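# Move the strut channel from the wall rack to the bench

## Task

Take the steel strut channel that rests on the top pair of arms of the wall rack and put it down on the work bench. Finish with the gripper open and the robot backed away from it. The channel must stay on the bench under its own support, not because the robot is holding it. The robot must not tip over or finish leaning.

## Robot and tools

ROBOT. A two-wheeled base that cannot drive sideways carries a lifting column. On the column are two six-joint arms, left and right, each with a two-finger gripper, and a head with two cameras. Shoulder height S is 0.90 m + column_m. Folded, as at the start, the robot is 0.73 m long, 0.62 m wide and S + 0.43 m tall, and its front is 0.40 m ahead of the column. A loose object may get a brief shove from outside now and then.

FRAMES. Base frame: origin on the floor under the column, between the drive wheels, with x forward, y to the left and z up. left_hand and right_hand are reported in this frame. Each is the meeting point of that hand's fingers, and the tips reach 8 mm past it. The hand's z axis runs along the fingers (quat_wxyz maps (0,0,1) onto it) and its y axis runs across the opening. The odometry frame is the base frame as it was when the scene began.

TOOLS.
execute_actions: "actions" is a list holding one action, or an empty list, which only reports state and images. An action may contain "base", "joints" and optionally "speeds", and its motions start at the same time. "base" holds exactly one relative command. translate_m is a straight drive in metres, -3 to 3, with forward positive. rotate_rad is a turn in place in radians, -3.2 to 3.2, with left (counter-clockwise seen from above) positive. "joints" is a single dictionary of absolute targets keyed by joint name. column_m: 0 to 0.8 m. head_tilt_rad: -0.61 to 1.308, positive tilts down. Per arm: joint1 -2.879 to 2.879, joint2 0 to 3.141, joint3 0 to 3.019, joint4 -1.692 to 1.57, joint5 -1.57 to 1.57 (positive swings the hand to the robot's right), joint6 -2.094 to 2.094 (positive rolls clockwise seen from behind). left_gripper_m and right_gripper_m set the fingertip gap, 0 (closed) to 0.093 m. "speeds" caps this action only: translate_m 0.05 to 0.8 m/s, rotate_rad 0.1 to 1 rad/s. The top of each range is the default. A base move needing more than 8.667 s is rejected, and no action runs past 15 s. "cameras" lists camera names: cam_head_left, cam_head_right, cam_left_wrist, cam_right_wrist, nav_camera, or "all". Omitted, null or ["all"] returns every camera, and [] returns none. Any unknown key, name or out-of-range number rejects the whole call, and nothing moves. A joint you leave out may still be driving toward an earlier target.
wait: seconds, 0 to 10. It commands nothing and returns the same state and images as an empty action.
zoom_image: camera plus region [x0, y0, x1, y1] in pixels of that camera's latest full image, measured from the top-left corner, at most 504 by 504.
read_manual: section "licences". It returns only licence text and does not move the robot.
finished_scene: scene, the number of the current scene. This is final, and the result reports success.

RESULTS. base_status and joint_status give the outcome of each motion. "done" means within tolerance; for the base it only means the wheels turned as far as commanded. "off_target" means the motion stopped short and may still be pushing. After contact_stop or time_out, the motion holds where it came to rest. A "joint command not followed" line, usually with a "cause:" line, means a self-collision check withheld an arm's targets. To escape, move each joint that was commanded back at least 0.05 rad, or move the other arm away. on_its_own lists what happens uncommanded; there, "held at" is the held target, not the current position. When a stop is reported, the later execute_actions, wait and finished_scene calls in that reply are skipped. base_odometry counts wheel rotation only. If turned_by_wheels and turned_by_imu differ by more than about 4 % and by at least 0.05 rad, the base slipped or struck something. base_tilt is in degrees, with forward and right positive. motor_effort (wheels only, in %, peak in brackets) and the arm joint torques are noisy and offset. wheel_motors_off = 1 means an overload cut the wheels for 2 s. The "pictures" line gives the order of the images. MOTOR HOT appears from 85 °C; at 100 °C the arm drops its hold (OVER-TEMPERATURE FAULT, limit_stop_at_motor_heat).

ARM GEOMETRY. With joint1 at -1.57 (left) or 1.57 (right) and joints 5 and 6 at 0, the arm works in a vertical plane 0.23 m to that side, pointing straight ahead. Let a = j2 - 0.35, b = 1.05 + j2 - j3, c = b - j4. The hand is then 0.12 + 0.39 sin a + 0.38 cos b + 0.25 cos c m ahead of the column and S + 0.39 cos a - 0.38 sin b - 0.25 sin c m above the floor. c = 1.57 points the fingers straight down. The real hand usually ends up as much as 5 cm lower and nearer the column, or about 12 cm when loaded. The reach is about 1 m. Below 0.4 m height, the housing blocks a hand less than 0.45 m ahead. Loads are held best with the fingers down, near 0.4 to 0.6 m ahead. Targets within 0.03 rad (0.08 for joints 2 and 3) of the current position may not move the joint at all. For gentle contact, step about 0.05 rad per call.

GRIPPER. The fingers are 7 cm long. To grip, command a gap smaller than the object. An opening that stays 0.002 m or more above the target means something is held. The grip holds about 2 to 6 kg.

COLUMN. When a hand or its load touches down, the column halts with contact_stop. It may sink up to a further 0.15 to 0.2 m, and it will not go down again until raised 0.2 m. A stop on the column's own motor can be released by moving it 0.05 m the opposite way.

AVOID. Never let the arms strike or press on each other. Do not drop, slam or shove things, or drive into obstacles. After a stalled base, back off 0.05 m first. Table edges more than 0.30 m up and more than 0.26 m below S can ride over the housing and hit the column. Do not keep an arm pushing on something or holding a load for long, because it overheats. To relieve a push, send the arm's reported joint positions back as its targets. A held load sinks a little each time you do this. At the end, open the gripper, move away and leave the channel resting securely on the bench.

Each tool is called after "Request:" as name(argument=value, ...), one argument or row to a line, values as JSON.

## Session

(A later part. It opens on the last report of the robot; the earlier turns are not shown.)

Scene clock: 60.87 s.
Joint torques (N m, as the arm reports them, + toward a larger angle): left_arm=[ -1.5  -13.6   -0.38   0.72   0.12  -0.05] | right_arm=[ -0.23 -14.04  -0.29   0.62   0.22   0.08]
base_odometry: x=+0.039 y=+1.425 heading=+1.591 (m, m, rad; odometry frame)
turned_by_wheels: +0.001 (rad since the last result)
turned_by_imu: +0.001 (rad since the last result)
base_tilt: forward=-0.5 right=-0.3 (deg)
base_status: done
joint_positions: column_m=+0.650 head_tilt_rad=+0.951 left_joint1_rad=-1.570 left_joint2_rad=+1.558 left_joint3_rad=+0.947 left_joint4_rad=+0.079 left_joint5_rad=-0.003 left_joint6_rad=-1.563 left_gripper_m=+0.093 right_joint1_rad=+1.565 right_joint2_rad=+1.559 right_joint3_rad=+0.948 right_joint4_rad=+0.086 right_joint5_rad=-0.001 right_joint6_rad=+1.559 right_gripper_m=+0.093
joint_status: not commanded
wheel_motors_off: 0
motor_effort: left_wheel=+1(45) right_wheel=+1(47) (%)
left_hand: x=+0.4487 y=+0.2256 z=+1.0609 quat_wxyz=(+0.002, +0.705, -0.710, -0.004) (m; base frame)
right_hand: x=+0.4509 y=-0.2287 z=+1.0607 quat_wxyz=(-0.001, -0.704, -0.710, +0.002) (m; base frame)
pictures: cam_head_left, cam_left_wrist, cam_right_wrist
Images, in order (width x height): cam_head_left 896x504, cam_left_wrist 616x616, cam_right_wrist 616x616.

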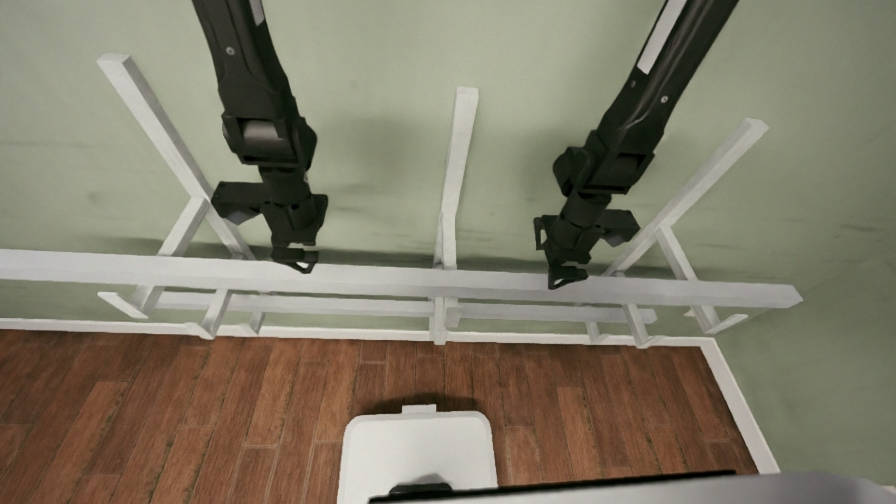

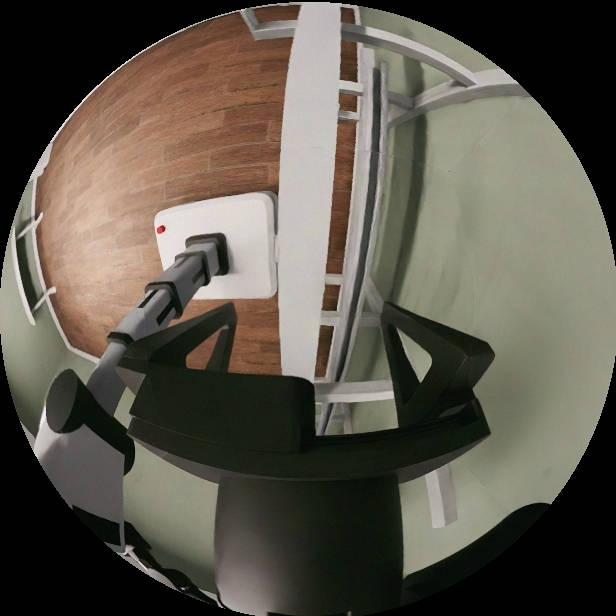

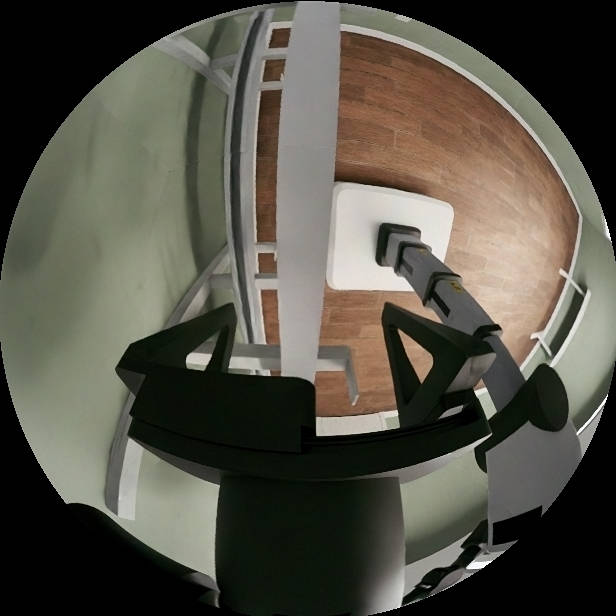

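Request:
execute_actions(
  actions=[
    {"joints": {"column_m": 0.585}},
  ],
  cameras=["cam_head_left", "cam_left_wrist", "cam_right_wrist"],
)

Scene clock: 68.53 s.
Joint torques (N m, as the arm reports them, + toward a larger angle): left_arm=[ -1.32 -13.76  -0.35   0.7    0.13  -0.05] | right_arm=[ -0.25 -14.48  -0.4    0.61   0.22   0.08]
base_odometry: x=+0.039 y=+1.425 heading=+1.591 (m, m, rad; odometry frame)
turned_by_wheels: +0.000 (rad since the last result)
turned_by_imu: -0.001 (rad since the last result)
base_tilt: forward=-0.4 right=-0.3 (deg)
base_status: not commanded
joint_positions: column_m=+0.585 head_tilt_rad=+0.951 left_joint1_rad=-1.570 left_joint2_rad=+1.558 left_joint3_rad=+0.947 left_joint4_rad=+0.079 left_joint5_rad=-0.003 left_joint6_rad=-1.563 left_gripper_m=+0.093 right_joint1_rad=+1.565 right_joint2_rad=+1.559 right_joint3_rad=+0.948 right_joint4_rad=+0.086 right_joint5_rad=-0.001 right_joint6_rad=+1.559 right_gripper_m=+0.093
joint_status: all done
wheel_motors_off: 0
motor_effort: left_wheel=+1(1) right_wheel=+0(0) (%)
left_hand: x=+0.4487 y=+0.2256 z=+0.9959 quat_wxyz=(+0.002, +0.705, -0.710, -0.004) (m; base frame)
right_hand: x=+0.4509 y=-0.2287 z=+0.9957 quat_wxyz=(-0.001, -0.704, -0.710, +0.002) (m; base frame)
pictures: cam_head_left, cam_left_wrist, cam_right_wrist
Images, in order (width x height): cam_head_left 896x504, cam_left_wrist 616x616, cam_right_wrist 616x616.

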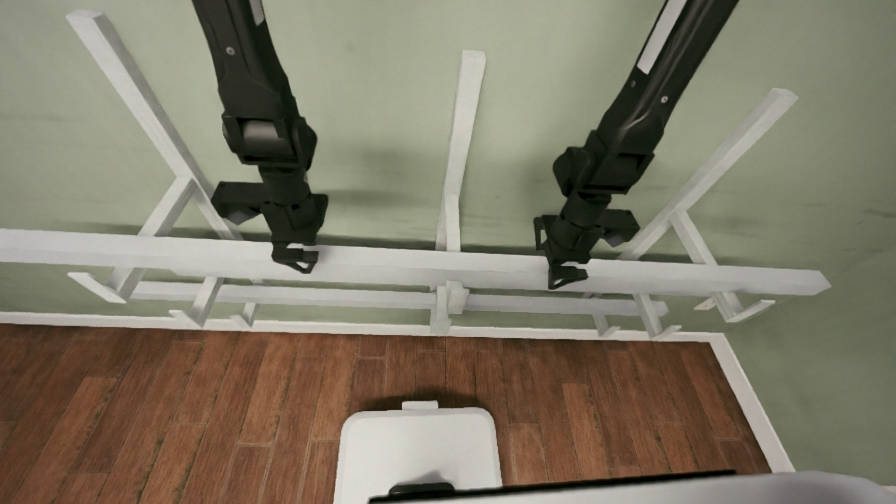

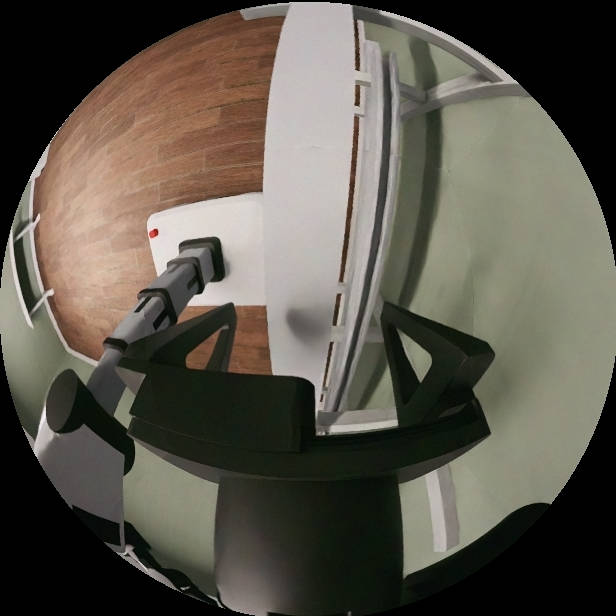

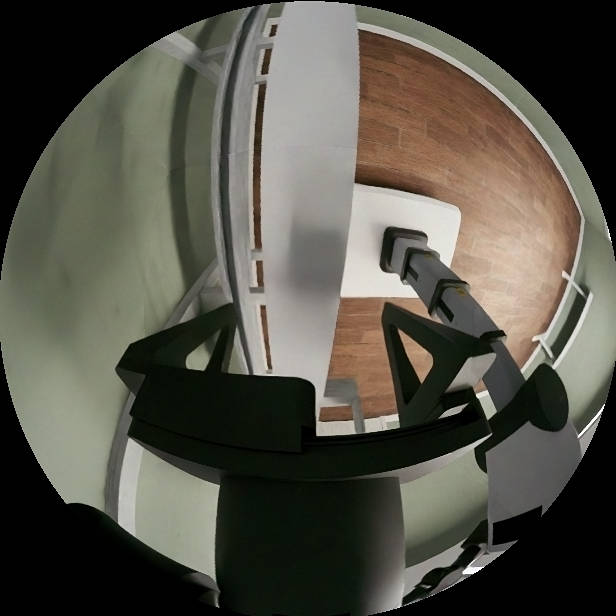

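Request:
execute_actions(
  actions=[
    {"joints": {"column_m": 0.545}},
  ],
  cameras=["cam_head_left", "cam_left_wrist", "cam_right_wrist"],
)

Scene clock: 71.63 s.
Joint torques (N m, as the arm reports them, + toward a larger angle): left_arm=[ -1.71 -13.83  -0.45   0.75   0.12  -0.03] | right_arm=[ -0.31 -14.3   -0.33   0.62   0.22   0.07]
base_odometry: x=+0.039 y=+1.425 heading=+1.591 (m, m, rad; odometry frame)
turned_by_wheels: +0.000 (rad since the last result)
turned_by_imu: +0.000 (rad since the last result)
base_tilt: forward=-0.5 right=-0.3 (deg)
base_status: not commanded
joint_positions: column_m=+0.545 head_tilt_rad=+0.951 left_joint1_rad=-1.570 left_joint2_rad=+1.558 left_joint3_rad=+0.947 left_joint4_rad=+0.079 left_joint5_rad=-0.003 left_joint6_rad=-1.563 left_gripper_m=+0.093 right_joint1_rad=+1.565 right_joint2_rad=+1.559 right_joint3_rad=+0.948 right_joint4_rad=+0.086 right_joint5_rad=-0.001 right_joint6_rad=+1.559 right_gripper_m=+0.093
joint_status: all done
wheel_motors_off: 0
motor_effort: left_wheel=+1(1) right_wheel=-1(0) (%)
left_hand: x=+0.4487 y=+0.2256 z=+0.9559 quat_wxyz=(+0.002, +0.705, -0.710, -0.004) (m; base frame)
right_hand: x=+0.4509 y=-0.2287 z=+0.9557 quat_wxyz=(-0.001, -0.704, -0.710, +0.002) (m; base frame)
pictures: cam_head_left, cam_left_wrist, cam_right_wrist
Images, in order (width x height): cam_head_left 896x504, cam_left_wrist 616x616, cam_right_wrist 616x616.

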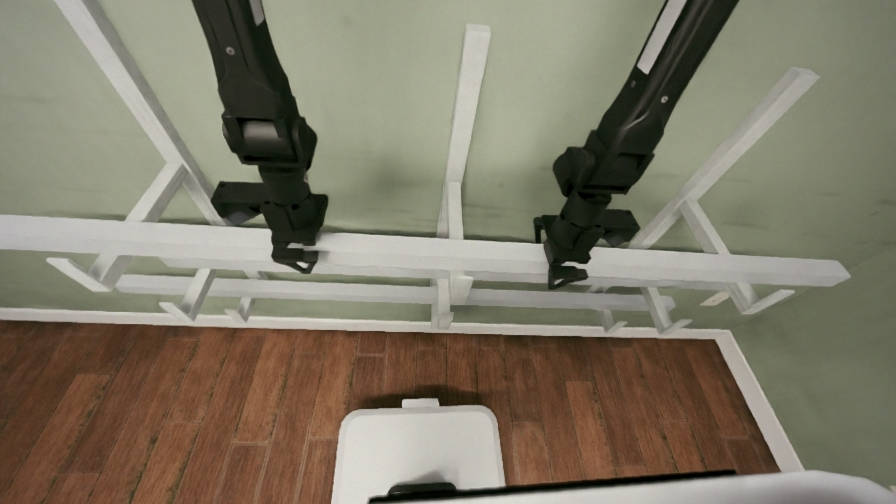

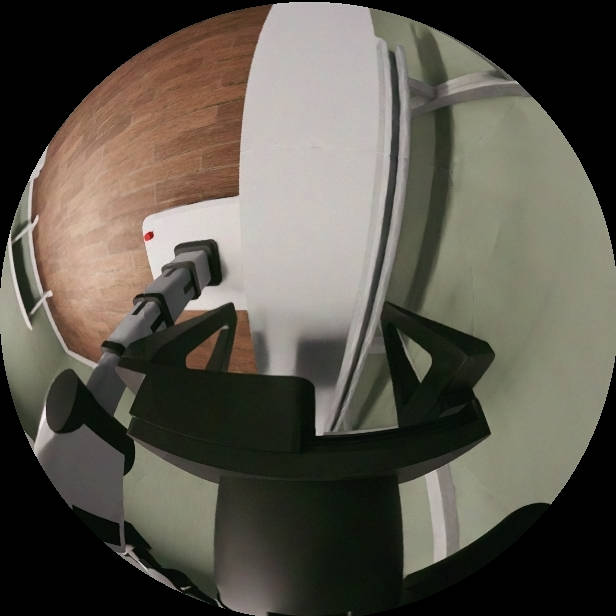

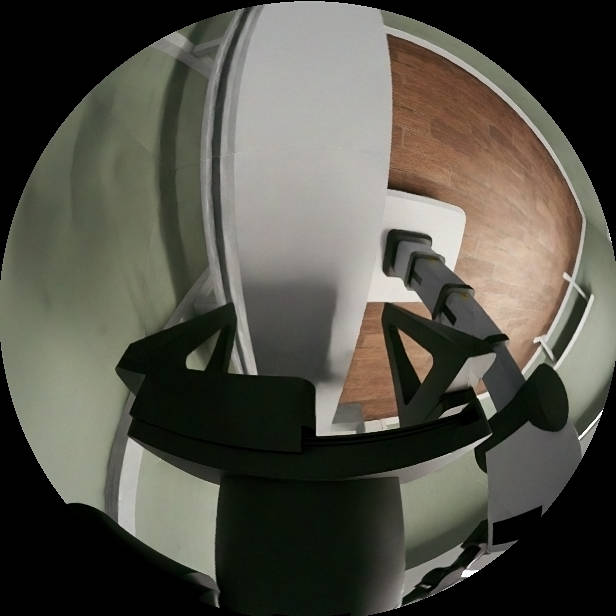

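Request:
execute_actions(
  actions=[
    {"joints": {"left_gripper_m": 0.0, "right_gripper_m": 0.0}},
  ],
  cameras=["cam_head_left", "cam_left_wrist", "cam_right_wrist"],
)

Scene clock: 76.13 s.
Joint torques (N m, as the arm reports them, + toward a larger angle): left_arm=[ -1.68 -13.83   0.15   0.78   0.08  -0.15] | right_arm=[ -0.32 -14.33  -0.7    0.32   0.25  -0.09]
base_odometry: x=+0.039 y=+1.425 heading=+1.591 (m, m, rad; odometry frame)
turned_by_wheels: +0.000 (rad since the last result)
turned_by_imu: +0.000 (rad since the last result)
base_tilt: forward=-0.5 right=-0.3 (deg)
base_status: not commanded
joint_positions: column_m=+0.545 head_tilt_rad=+0.951 left_joint1_rad=-1.570 left_joint2_rad=+1.561 left_joint3_rad=+0.942 left_joint4_rad=+0.079 left_joint5_rad=-0.002 left_joint6_rad=-1.553 left_gripper_m=+0.041 right_joint1_rad=+1.565 right_joint2_rad=+1.559 right_joint3_rad=+0.952 right_joint4_rad=+0.094 right_joint5_rad=-0.002 right_joint6_rad=+1.573 right_gripper_m=+0.041
joint_status: left_gripper_m off_target (ended at +0.041, target +0.000); right_gripper_m off_target (ended at +0.041, target +0.000)
wheel_motors_off: 0
motor_effort: left_wheel=+2(2) right_wheel=-1(1) (%)
left_hand: x=+0.4439 y=+0.2254 z=+0.9552 quat_wxyz=(+0.005, +0.701, -0.713, -0.007) (m; base frame)
right_hand: x=+0.4552 y=-0.2287 z=+0.9556 quat_wxyz=(-0.005, -0.709, -0.705, -0.003) (m; base frame)
pictures: cam_head_left, cam_left_wrist, cam_right_wrist
Images, in order (width x height): cam_head_left 896x504, cam_left_wrist 616x616, cam_right_wrist 616x616.

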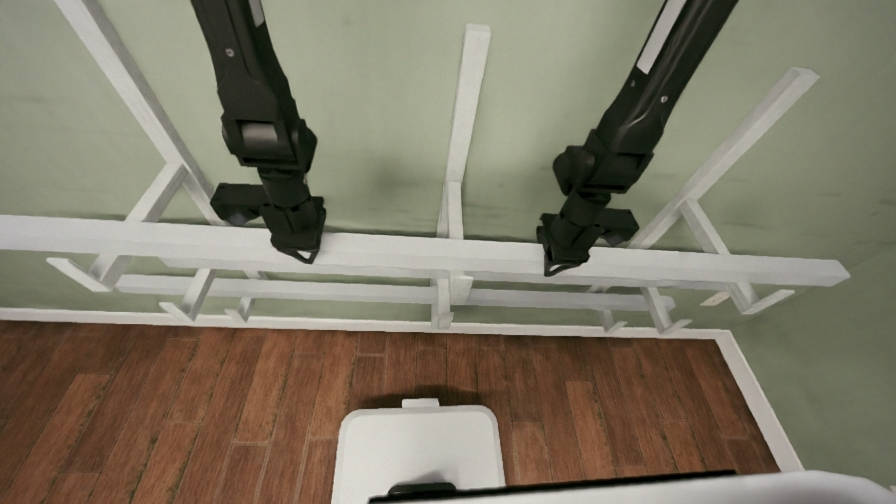

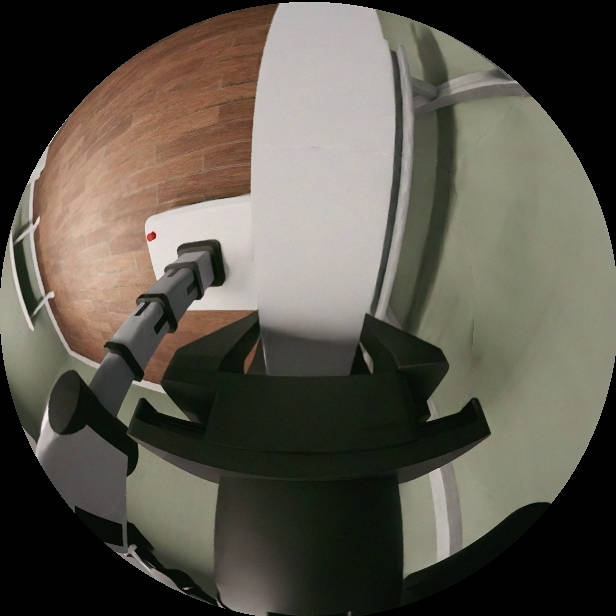

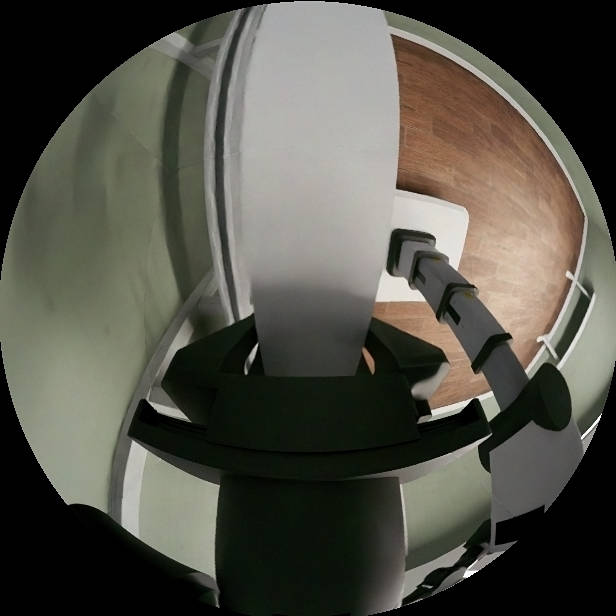

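Gripped at 41 mm. Lift.

Request:
execute_actions(
  actions=[
    {"joints": {"column_m": 0.72}},
  ],
  cameras=["cam_head_left", "cam_left_wrist", "cam_right_wrist"],
)

Scene clock: 80.37 s.
Joint torques (N m, as the arm reports them, + toward a larger angle): left_arm=[ -1.47 -20.4   -2.55   0.19   0.04  -0.11] | right_arm=[ -0.26 -20.71  -2.89  -0.22   0.21  -0.05]
base_odometry: x=+0.039 y=+1.425 heading=+1.591 (m, m, rad; odometry frame)
turned_by_wheels: +0.000 (rad since the last result)
turned_by_imu: -0.001 (rad since the last result)
base_tilt: forward=-0.5 right=-0.3 (deg)
base_status: not commanded
joint_positions: column_m=+0.720 head_tilt_rad=+0.951 left_joint1_rad=-1.570 left_joint2_rad=+1.646 left_joint3_rad=+0.960 left_joint4_rad=+0.088 left_joint5_rad=-0.001 left_joint6_rad=-1.557 left_gripper_m=+0.041 right_joint1_rad=+1.565 right_joint2_rad=+1.639 right_joint3_rad=+0.971 right_joint4_rad=+0.104 right_joint5_rad=-0.001 right_joint6_rad=+1.570 right_gripper_m=+0.041
joint_status: all done
wheel_motors_off: 0
motor_effort: left_wheel=+2(2) right_wheel=-1(2) (%)
left_hand: x=+0.4148 y=+0.2254 z=+1.1030 quat_wxyz=(+0.026, +0.702, -0.711, -0.027) (m; base frame)
right_hand: x=+0.4291 y=-0.2288 z=+1.1041 quat_wxyz=(+0.013, -0.708, -0.706, +0.016) (m; base frame)
pictures: cam_head_left, cam_left_wrist, cam_right_wrist
Images, in order (width x height): cam_head_left 896x504, cam_left_wrist 616x616, cam_right_wrist 616x616.

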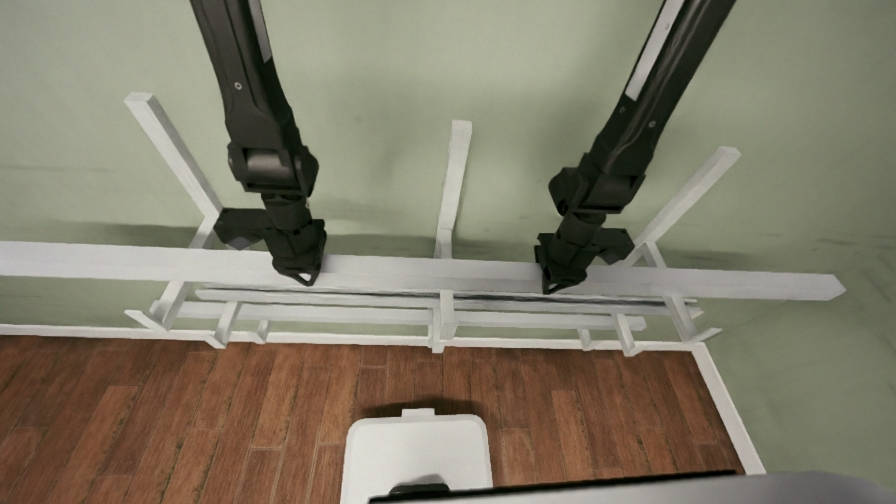

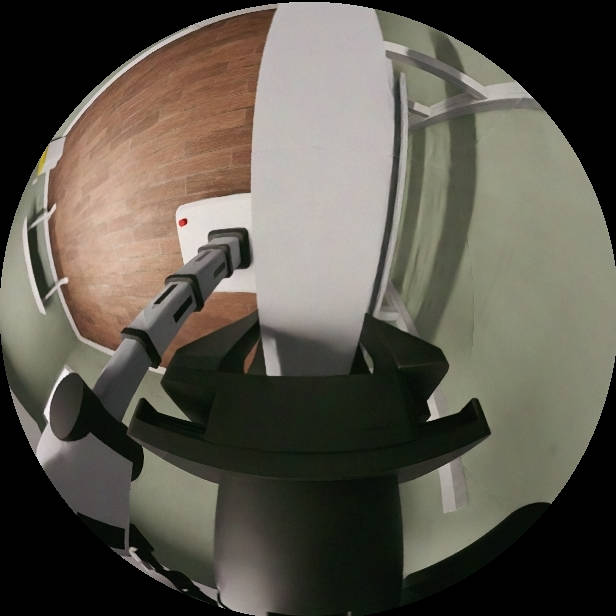

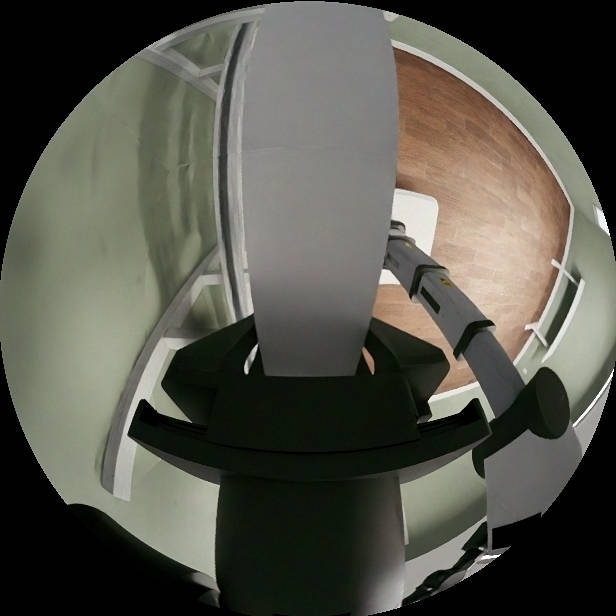

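Request:
execute_actions(
  actions=[
    {"base": {"translate_m": -0.9}, "speeds": {"translate_m": 0.5}, "joints": {"head_tilt_rad": 0.6}},
  ],
  cameras=["cam_head_left", "cam_left_wrist", "cam_right_wrist"],
)

Scene clock: 85.90 s.
Joint torques (N m, as the arm reports them, + toward a larger angle): left_arm=[ -1.22 -20.37  -2.19   0.11   0.02  -0.1 ] | right_arm=[ -0.19 -21.4   -2.59  -0.21   0.2   -0.04]
base_odometry: x=+0.058 y=+0.525 heading=+1.592 (m, m, rad; odometry frame)
turned_by_wheels: +0.000 (rad since the last result)
turned_by_imu: +0.002 (rad since the last result)
base_tilt: forward=-0.4 right=-0.3 (deg)
base_status: done
joint_positions: column_m=+0.720 head_tilt_rad=+0.617 left_joint1_rad=-1.570 left_joint2_rad=+1.645 left_joint3_rad=+0.957 left_joint4_rad=+0.090 left_joint5_rad=-0.001 left_joint6_rad=-1.557 left_gripper_m=+0.041 right_joint1_rad=+1.565 right_joint2_rad=+1.639 right_joint3_rad=+0.969 right_joint4_rad=+0.104 right_joint5_rad=-0.001 right_joint6_rad=+1.570 right_gripper_m=+0.041
joint_status: all done
wheel_motors_off: 0
motor_effort: left_wheel=+1(62) right_wheel=+0(65) (%)
left_hand: x=+0.4136 y=+0.2253 z=+1.1035 quat_wxyz=(+0.026, +0.702, -0.711, -0.027) (m; base frame)
right_hand: x=+0.4279 y=-0.2289 z=+1.1043 quat_wxyz=(+0.013, -0.708, -0.706, +0.016) (m; base frame)
pictures: cam_head_left, cam_left_wrist, cam_right_wrist
Images, in order (width x height): cam_head_left 896x504, cam_left_wrist 616x616, cam_right_wrist 616x616.

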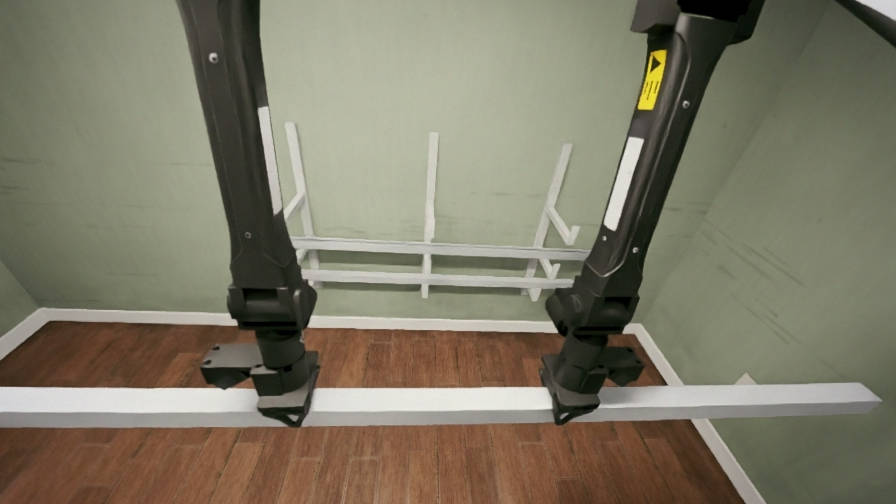

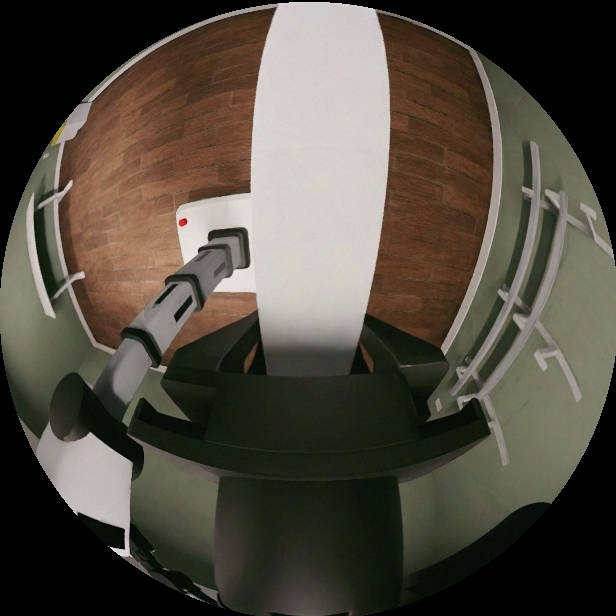

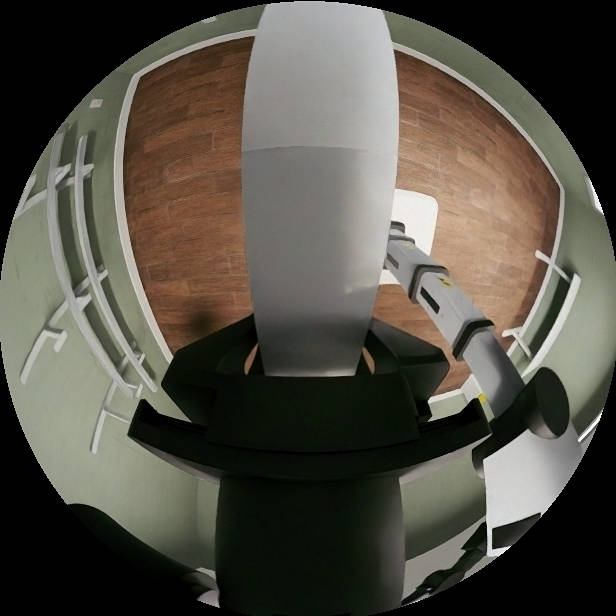

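Request:
execute_actions(
  actions=[
    {"base": {"rotate_rad": 3.13}, "speeds": {"rotate_rad": 0.6}, "joints": {"head_tilt_rad": 0.45}},
  ],
  cameras=["cam_head_left", "cam_head_right", "nav_camera"],
)

Scene clock: 94.77 s.
Joint torques (N m, as the arm reports them, + toward a larger angle): left_arm=[ -1.67 -20.29  -2.38   0.18   0.07  -0.01] | right_arm=[ -0.33 -21.28  -3.32  -0.22   0.12   0.02]
base_odometry: x=+0.057 y=+0.525 heading=-1.562 (m, m, rad; odometry frame)
turned_by_wheels: +3.129 (rad since the last result)
turned_by_imu: +3.100 (rad since the last result)
base_tilt: forward=-0.4 right=-0.3 (deg)
base_status: done
joint_positions: column_m=+0.720 head_tilt_rad=+0.469 left_joint1_rad=-1.566 left_joint2_rad=+1.645 left_joint3_rad=+0.958 left_joint4_rad=+0.090 left_joint5_rad=-0.002 left_joint6_rad=-1.567 left_gripper_m=+0.041 right_joint1_rad=+1.570 right_joint2_rad=+1.639 right_joint3_rad=+0.979 right_joint4_rad=+0.105 right_joint5_rad=+0.001 right_joint6_rad=+1.567 right_gripper_m=+0.041
joint_status: all done
wheel_motors_off: 0
motor_effort: left_wheel=-4(49) right_wheel=+5(77) (%)
left_hand: x=+0.4143 y=+0.2281 z=+1.1035 quat_wxyz=(+0.024, +0.706, -0.707, -0.028) (m; base frame)
right_hand: x=+0.4346 y=-0.2263 z=+1.1036 quat_wxyz=(+0.010, -0.706, -0.708, +0.011) (m; base frame)
pictures: cam_head_left, cam_head_right, nav_camera
Images, in order (width x height): cam_head_left 896x504, cam_head_right 896x504, nav_camera 896x504.

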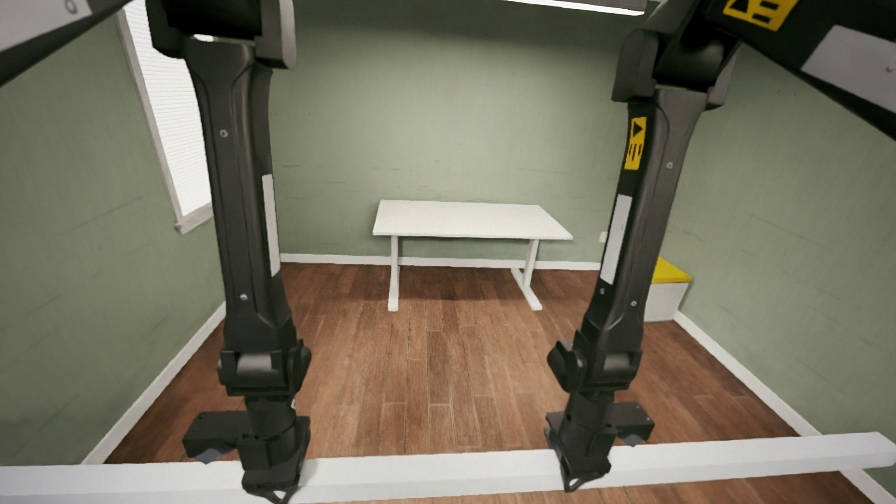

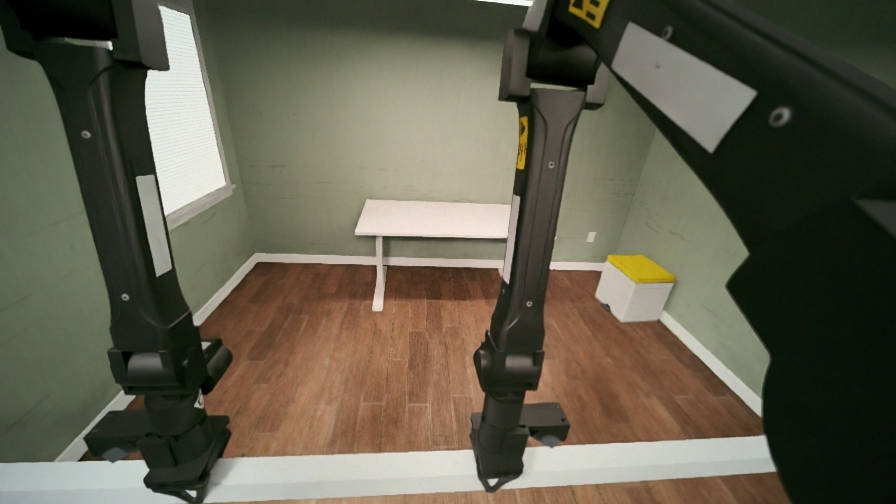

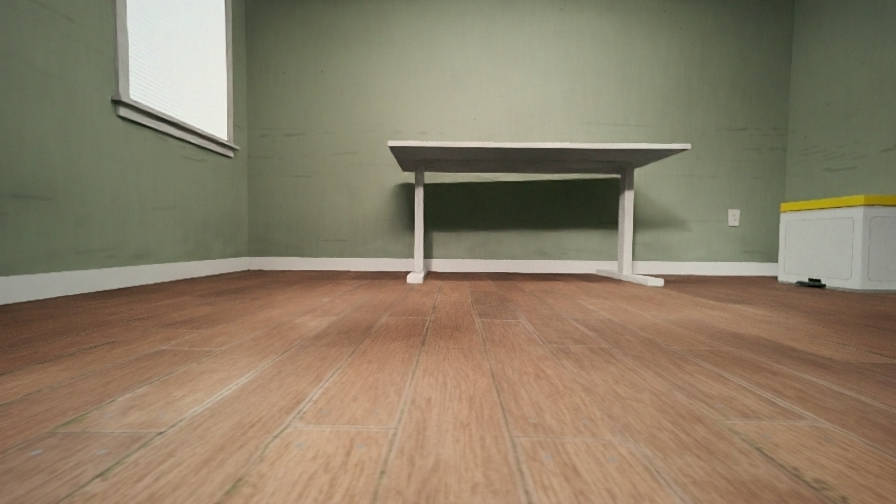

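Request:
execute_actions(
  actions=[
    {"base": {"rotate_rad": -0.3}, "speeds": {"rotate_rad": 0.6}},
  ],
  cameras=[],
)

Request:
execute_actions(
  actions=[
    {"base": {"translate_m": 1.55}, "speeds": {"translate_m": 0.6}, "joints": {"column_m": 0.55, "head_tilt_rad": 0.7}},
  ],
  cameras=[],
)

Request:
execute_actions(
  actions=[
    {"base": {"rotate_rad": 0.28}, "speeds": {"rotate_rad": 0.6}},
  ],
  cameras=["cam_head_left", "cam_head_right", "nav_camera"],
)

Scene clock: 101.47 s.
Joint torques (N m, as the arm reports them, + toward a larger angle): left_arm=[ -1.12 -20.39  -2.86   0.11  -0.08  -0.18] | right_arm=[  0.32 -20.85  -2.84  -0.4    0.25  -0.13]
base_odometry: x=+0.057 y=+0.525 heading=-1.861 (m, m, rad; odometry frame)
turned_by_wheels: -0.299 (rad since the last result)
turned_by_imu: -0.298 (rad since the last result)
base_tilt: forward=-0.5 right=-0.3 (deg)
base_status: done
joint_positions: column_m=+0.720 head_tilt_rad=+0.469 left_joint1_rad=-1.574 left_joint2_rad=+1.645 left_joint3_rad=+0.964 left_joint4_rad=+0.090 left_joint5_rad=+0.002 left_joint6_rad=-1.550 left_gripper_m=+0.041 right_joint1_rad=+1.560 right_joint2_rad=+1.638 right_joint3_rad=+0.973 right_joint4_rad=+0.107 right_joint5_rad=-0.001 right_joint6_rad=+1.577 right_gripper_m=+0.041
joint_status: not commanded
wheel_motors_off: 0
motor_effort: left_wheel=+4(28) right_wheel=-4(34) (%)
left_hand: x=+0.4181 y=+0.2223 z=+1.1030 quat_wxyz=(+0.026, +0.699, -0.714, -0.022) (m; base frame)
right_hand: x=+0.4312 y=-0.2319 z=+1.1041 quat_wxyz=(+0.009, -0.711, -0.703, +0.015) (m; base frame)
pictures: none
No camera images: the call's "cameras" was empty. Leave "cameras" out to get every camera's image.

Scene clock: 105.70 s.
Joint torques (N m, as the arm reports them, + toward a larger angle): left_arm=[ -1.15 -20.23  -3.16   0.14  -0.06  -0.12] | right_arm=[  0.06 -21.54  -3.23  -0.3    0.22  -0.07]
base_odometry: x=-0.386 y=-0.960 heading=-1.860 (m, m, rad; odometry frame)
turned_by_wheels: +0.002 (rad since the last result)
turned_by_imu: -0.002 (rad since the last result)
base_tilt: forward=-0.5 right=-0.3 (deg)
base_status: done
joint_positions: column_m=+0.550 head_tilt_rad=+0.703 left_joint1_rad=-1.574 left_joint2_rad=+1.645 left_joint3_rad=+0.966 left_joint4_rad=+0.090 left_joint5_rad=+0.002 left_joint6_rad=-1.555 left_gripper_m=+0.041 right_joint1_rad=+1.560 right_joint2_rad=+1.639 right_joint3_rad=+0.980 right_joint4_rad=+0.106 right_joint5_rad=-0.001 right_joint6_rad=+1.572 right_gripper_m=+0.041
joint_status: all done
wheel_motors_off: 0
motor_effort: left_wheel=+1(64) right_wheel=-3(56) (%)
left_hand: x=+0.4195 y=+0.2223 z=+0.9329 quat_wxyz=(+0.025, +0.701, -0.713, -0.021) (m; base frame)
right_hand: x=+0.4353 y=-0.2319 z=+0.9337 quat_wxyz=(+0.007, -0.709, -0.705, +0.013) (m; base frame)
pictures: none
No camera images: the call's "cameras" was empty. Leave "cameras" out to get every camera's image.

Scene clock: 107.30 s.
Joint torques (N m, as the arm reports them, + toward a larger angle): left_arm=[ -1.96 -20.14  -2.25   0.22   0.08  -0.07] | right_arm=[ -1.2  -21.26  -3.44  -0.28   0.06  -0.03]
base_odometry: x=-0.386 y=-0.960 heading=-1.581 (m, m, rad; odometry frame)
turned_by_wheels: +0.279 (rad since the last result)
turned_by_imu: +0.274 (rad since the last result)
base_tilt: forward=-0.5 right=-0.3 (deg)
base_status: done
joint_positions: column_m=+0.550 head_tilt_rad=+0.703 left_joint1_rad=-1.564 left_joint2_rad=+1.644 left_joint3_rad=+0.957 left_joint4_rad=+0.090 left_joint5_rad=-0.003 left_joint6_rad=-1.561 left_gripper_m=+0.041 right_joint1_rad=+1.572 right_joint2_rad=+1.638 right_joint3_rad=+0.982 right_joint4_rad=+0.106 right_joint5_rad=+0.002 right_joint6_rad=+1.569 right_gripper_m=+0.041
joint_status: not commanded
wheel_motors_off: 0
motor_effort: left_wheel=-1(55) right_wheel=+0(54) (%)
left_hand: x=+0.4140 y=+0.2293 z=+0.9338 quat_wxyz=(+0.023, +0.705, -0.709, -0.029) (m; base frame)
right_hand: x=+0.4365 y=-0.2251 z=+0.9337 quat_wxyz=(+0.009, -0.706, -0.708, +0.010) (m; base frame)
pictures: cam_head_left, cam_head_right, nav_camera
Images, in order (width x height): cam_head_left 896x504, cam_head_right 896x504, nav_camera 896x504.

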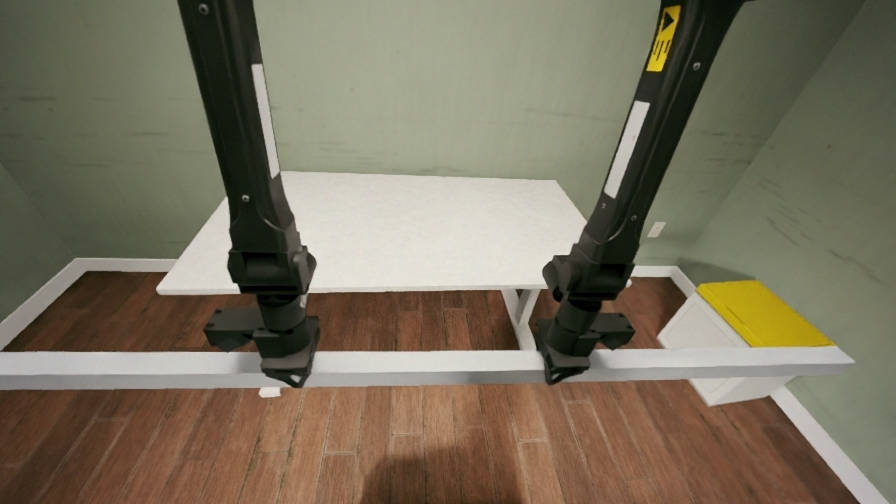

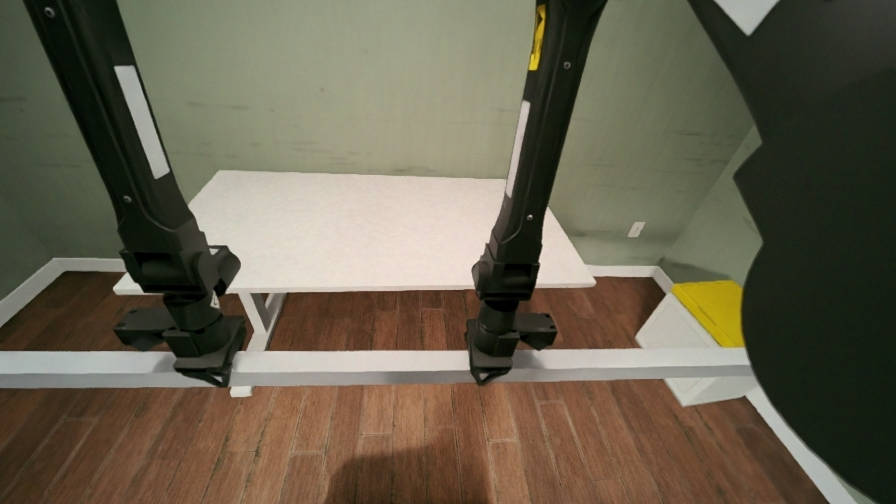

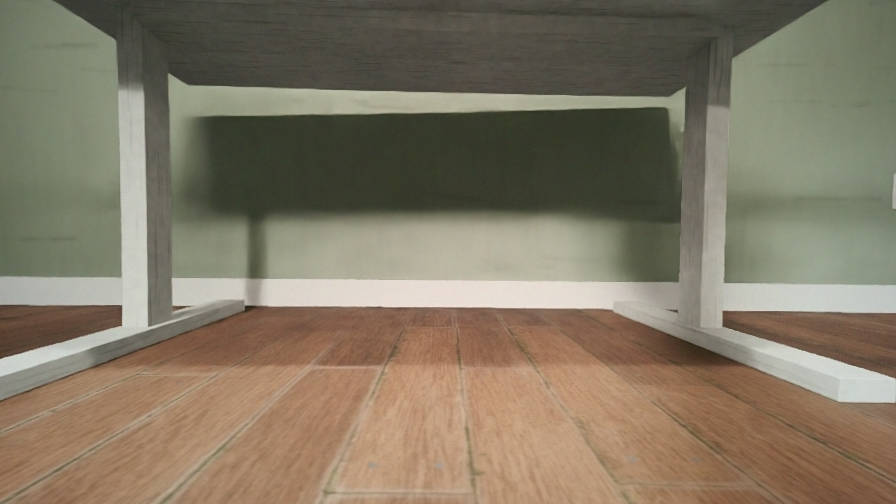

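Request:
execute_actions(
  actions=[
    {"base": {"rotate_rad": 0.09}, "speeds": {"rotate_rad": 0.6}, "joints": {"column_m": 0.5}},
  ],
  cameras=[],
)

Request:
execute_actions(
  actions=[
    {"base": {"translate_m": 0.62}, "speeds": {"translate_m": 0.5}, "joints": {"head_tilt_rad": 0.95}},
  ],
  cameras=[],
)

Request:
execute_actions(
  actions=[
    {"base": {"rotate_rad": -0.09}, "speeds": {"rotate_rad": 0.6}, "joints": {"column_m": 0.44}},
  ],
)

Scene clock: 113.90 s.
Joint torques (N m, as the arm reports them, + toward a larger angle): left_arm=[ -1.62 -20.35  -2.35   0.09   0.1   -0.14] | right_arm=[ -1.26 -21.17  -3.46  -0.24   0.06  -0.08]
base_odometry: x=-0.386 y=-0.961 heading=-1.492 (m, m, rad; odometry frame)
turned_by_wheels: +0.089 (rad since the last result)
turned_by_imu: +0.087 (rad since the last result)
base_tilt: forward=-0.4 right=-0.3 (deg)
base_status: done
joint_positions: column_m=+0.500 head_tilt_rad=+0.703 left_joint1_rad=-1.565 left_joint2_rad=+1.645 left_joint3_rad=+0.958 left_joint4_rad=+0.090 left_joint5_rad=-0.003 left_joint6_rad=-1.554 left_gripper_m=+0.041 right_joint1_rad=+1.572 right_joint2_rad=+1.638 right_joint3_rad=+0.980 right_joint4_rad=+0.105 right_joint5_rad=+0.002 right_joint6_rad=+1.572 right_gripper_m=+0.041
joint_status: all done
wheel_motors_off: 0
motor_effort: left_wheel=-5(46) right_wheel=+2(31) (%)
left_hand: x=+0.4143 y=+0.2289 z=+0.8835 quat_wxyz=(+0.023, +0.702, -0.712, -0.029) (m; base frame)
right_hand: x=+0.4356 y=-0.2253 z=+0.8839 quat_wxyz=(+0.010, -0.707, -0.707, +0.011) (m; base frame)
pictures: none
No camera images: the call's "cameras" was empty. Leave "cameras" out to get every camera's image.

Scene clock: 116.60 s.
Joint torques (N m, as the arm reports them, + toward a larger angle): left_arm=[ -1.71 -20.27  -2.86   0.15   0.1   -0.16] | right_arm=[ -1.02 -20.93  -3.56  -0.22   0.05  -0.08]
base_odometry: x=-0.337 y=-1.579 heading=-1.491 (m, m, rad; odometry frame)
turned_by_wheels: +0.001 (rad since the last result)
turned_by_imu: -0.001 (rad since the last result)
base_tilt: forward=-0.4 right=-0.3 (deg)
base_status: done
joint_positions: column_m=+0.500 head_tilt_rad=+0.951 left_joint1_rad=-1.565 left_joint2_rad=+1.645 left_joint3_rad=+0.963 left_joint4_rad=+0.090 left_joint5_rad=-0.003 left_joint6_rad=-1.553 left_gripper_m=+0.041 right_joint1_rad=+1.572 right_joint2_rad=+1.637 right_joint3_rad=+0.983 right_joint4_rad=+0.107 right_joint5_rad=+0.002 right_joint6_rad=+1.573 right_gripper_m=+0.041
joint_status: all done
wheel_motors_off: 0
motor_effort: left_wheel=+1(51) right_wheel=-1(64) (%)
left_hand: x=+0.4176 y=+0.2289 z=+0.8832 quat_wxyz=(+0.021, +0.701, -0.712, -0.027) (m; base frame)
right_hand: x=+0.4381 y=-0.2253 z=+0.8840 quat_wxyz=(+0.008, -0.708, -0.707, +0.009) (m; base frame)
pictures: none
No camera images: the call's "cameras" was empty. Leave "cameras" out to get every camera's image.

Scene clock: 117.97 s.
Joint torques (N m, as the arm reports them, + toward a larger angle): left_arm=[ -1.1  -20.16  -2.71   0.19   0.07  -0.21] | right_arm=[  0.05 -21.    -3.    -0.29   0.18  -0.09]
base_odometry: x=-0.337 y=-1.579 heading=-1.579 (m, m, rad; odometry frame)
turned_by_wheels: -0.088 (rad since the last result)
turned_by_imu: -0.088 (rad since the last result)
base_tilt: forward=-0.5 right=-0.3 (deg)
base_status: done
joint_positions: column_m=+0.440 head_tilt_rad=+0.951 left_joint1_rad=-1.574 left_joint2_rad=+1.645 left_joint3_rad=+0.962 left_joint4_rad=+0.090 left_joint5_rad=-0.002 left_joint6_rad=-1.547 left_gripper_m=+0.041 right_joint1_rad=+1.561 right_joint2_rad=+1.637 right_joint3_rad=+0.975 right_joint4_rad=+0.107 right_joint5_rad=+0.000 right_joint6_rad=+1.575 right_gripper_m=+0.041
joint_status: all done
wheel_motors_off: 0
motor_effort: left_wheel=+2(40) right_wheel=-1(69) (%)
left_hand: x=+0.4165 y=+0.2227 z=+0.8232 quat_wxyz=(+0.025, +0.697, -0.716, -0.024) (m; base frame)
right_hand: x=+0.4333 y=-0.2316 z=+0.8246 quat_wxyz=(+0.008, -0.710, -0.704, +0.014) (m; base frame)
pictures: cam_head_left, cam_head_right, cam_left_wrist, cam_right_wrist, nav_camera
Images, in order (width x height): cam_head_left 896x504, cam_head_right 896x504, cam_left_wrist 616x616, cam_right_wrist 616x616, nav_camera 896x504.

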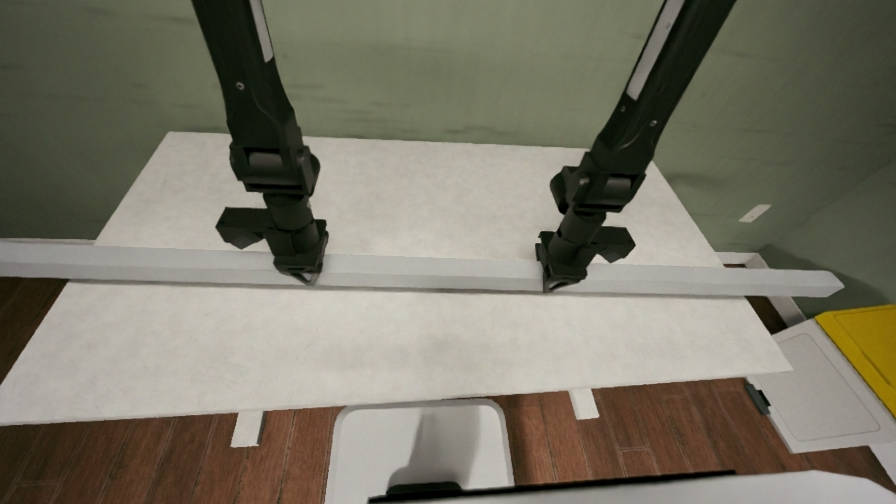

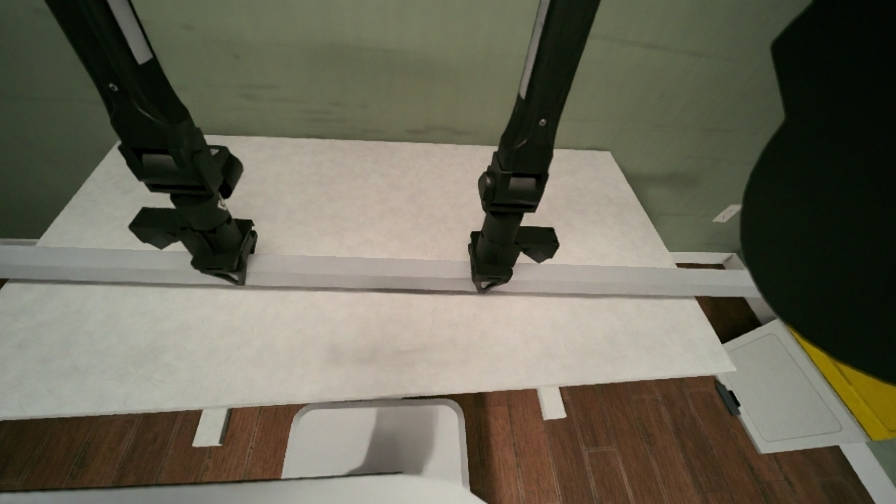

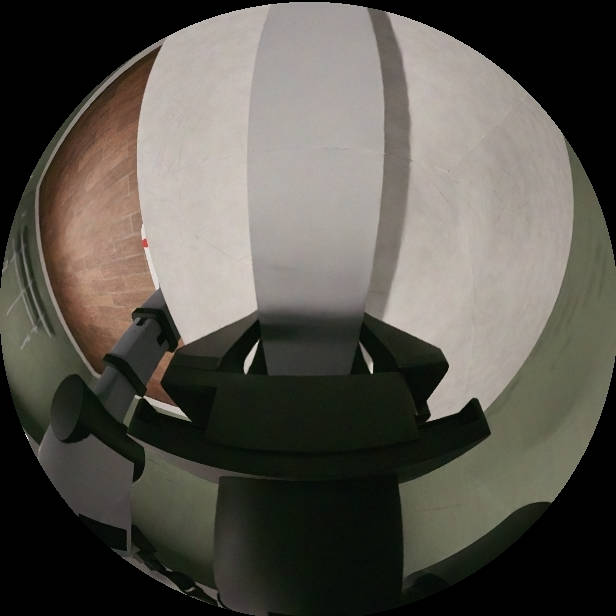

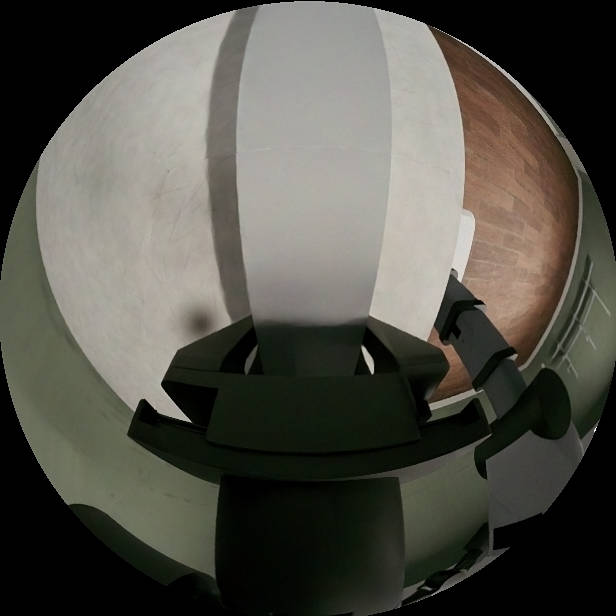

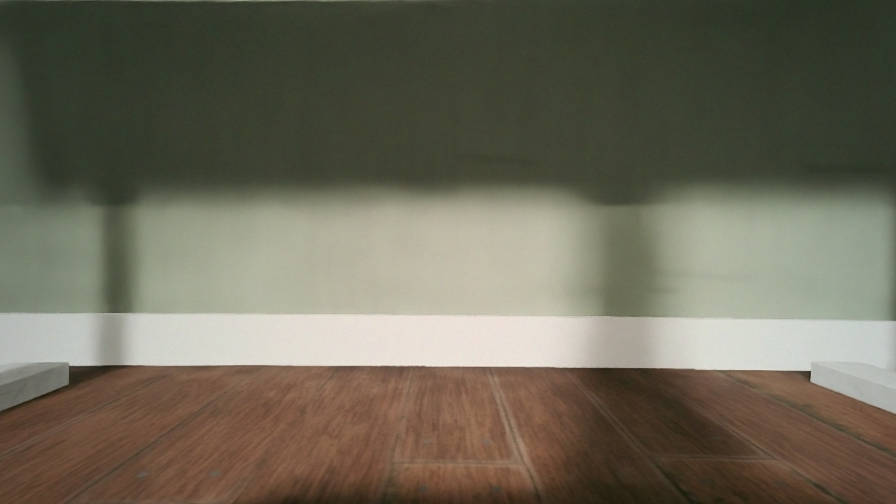

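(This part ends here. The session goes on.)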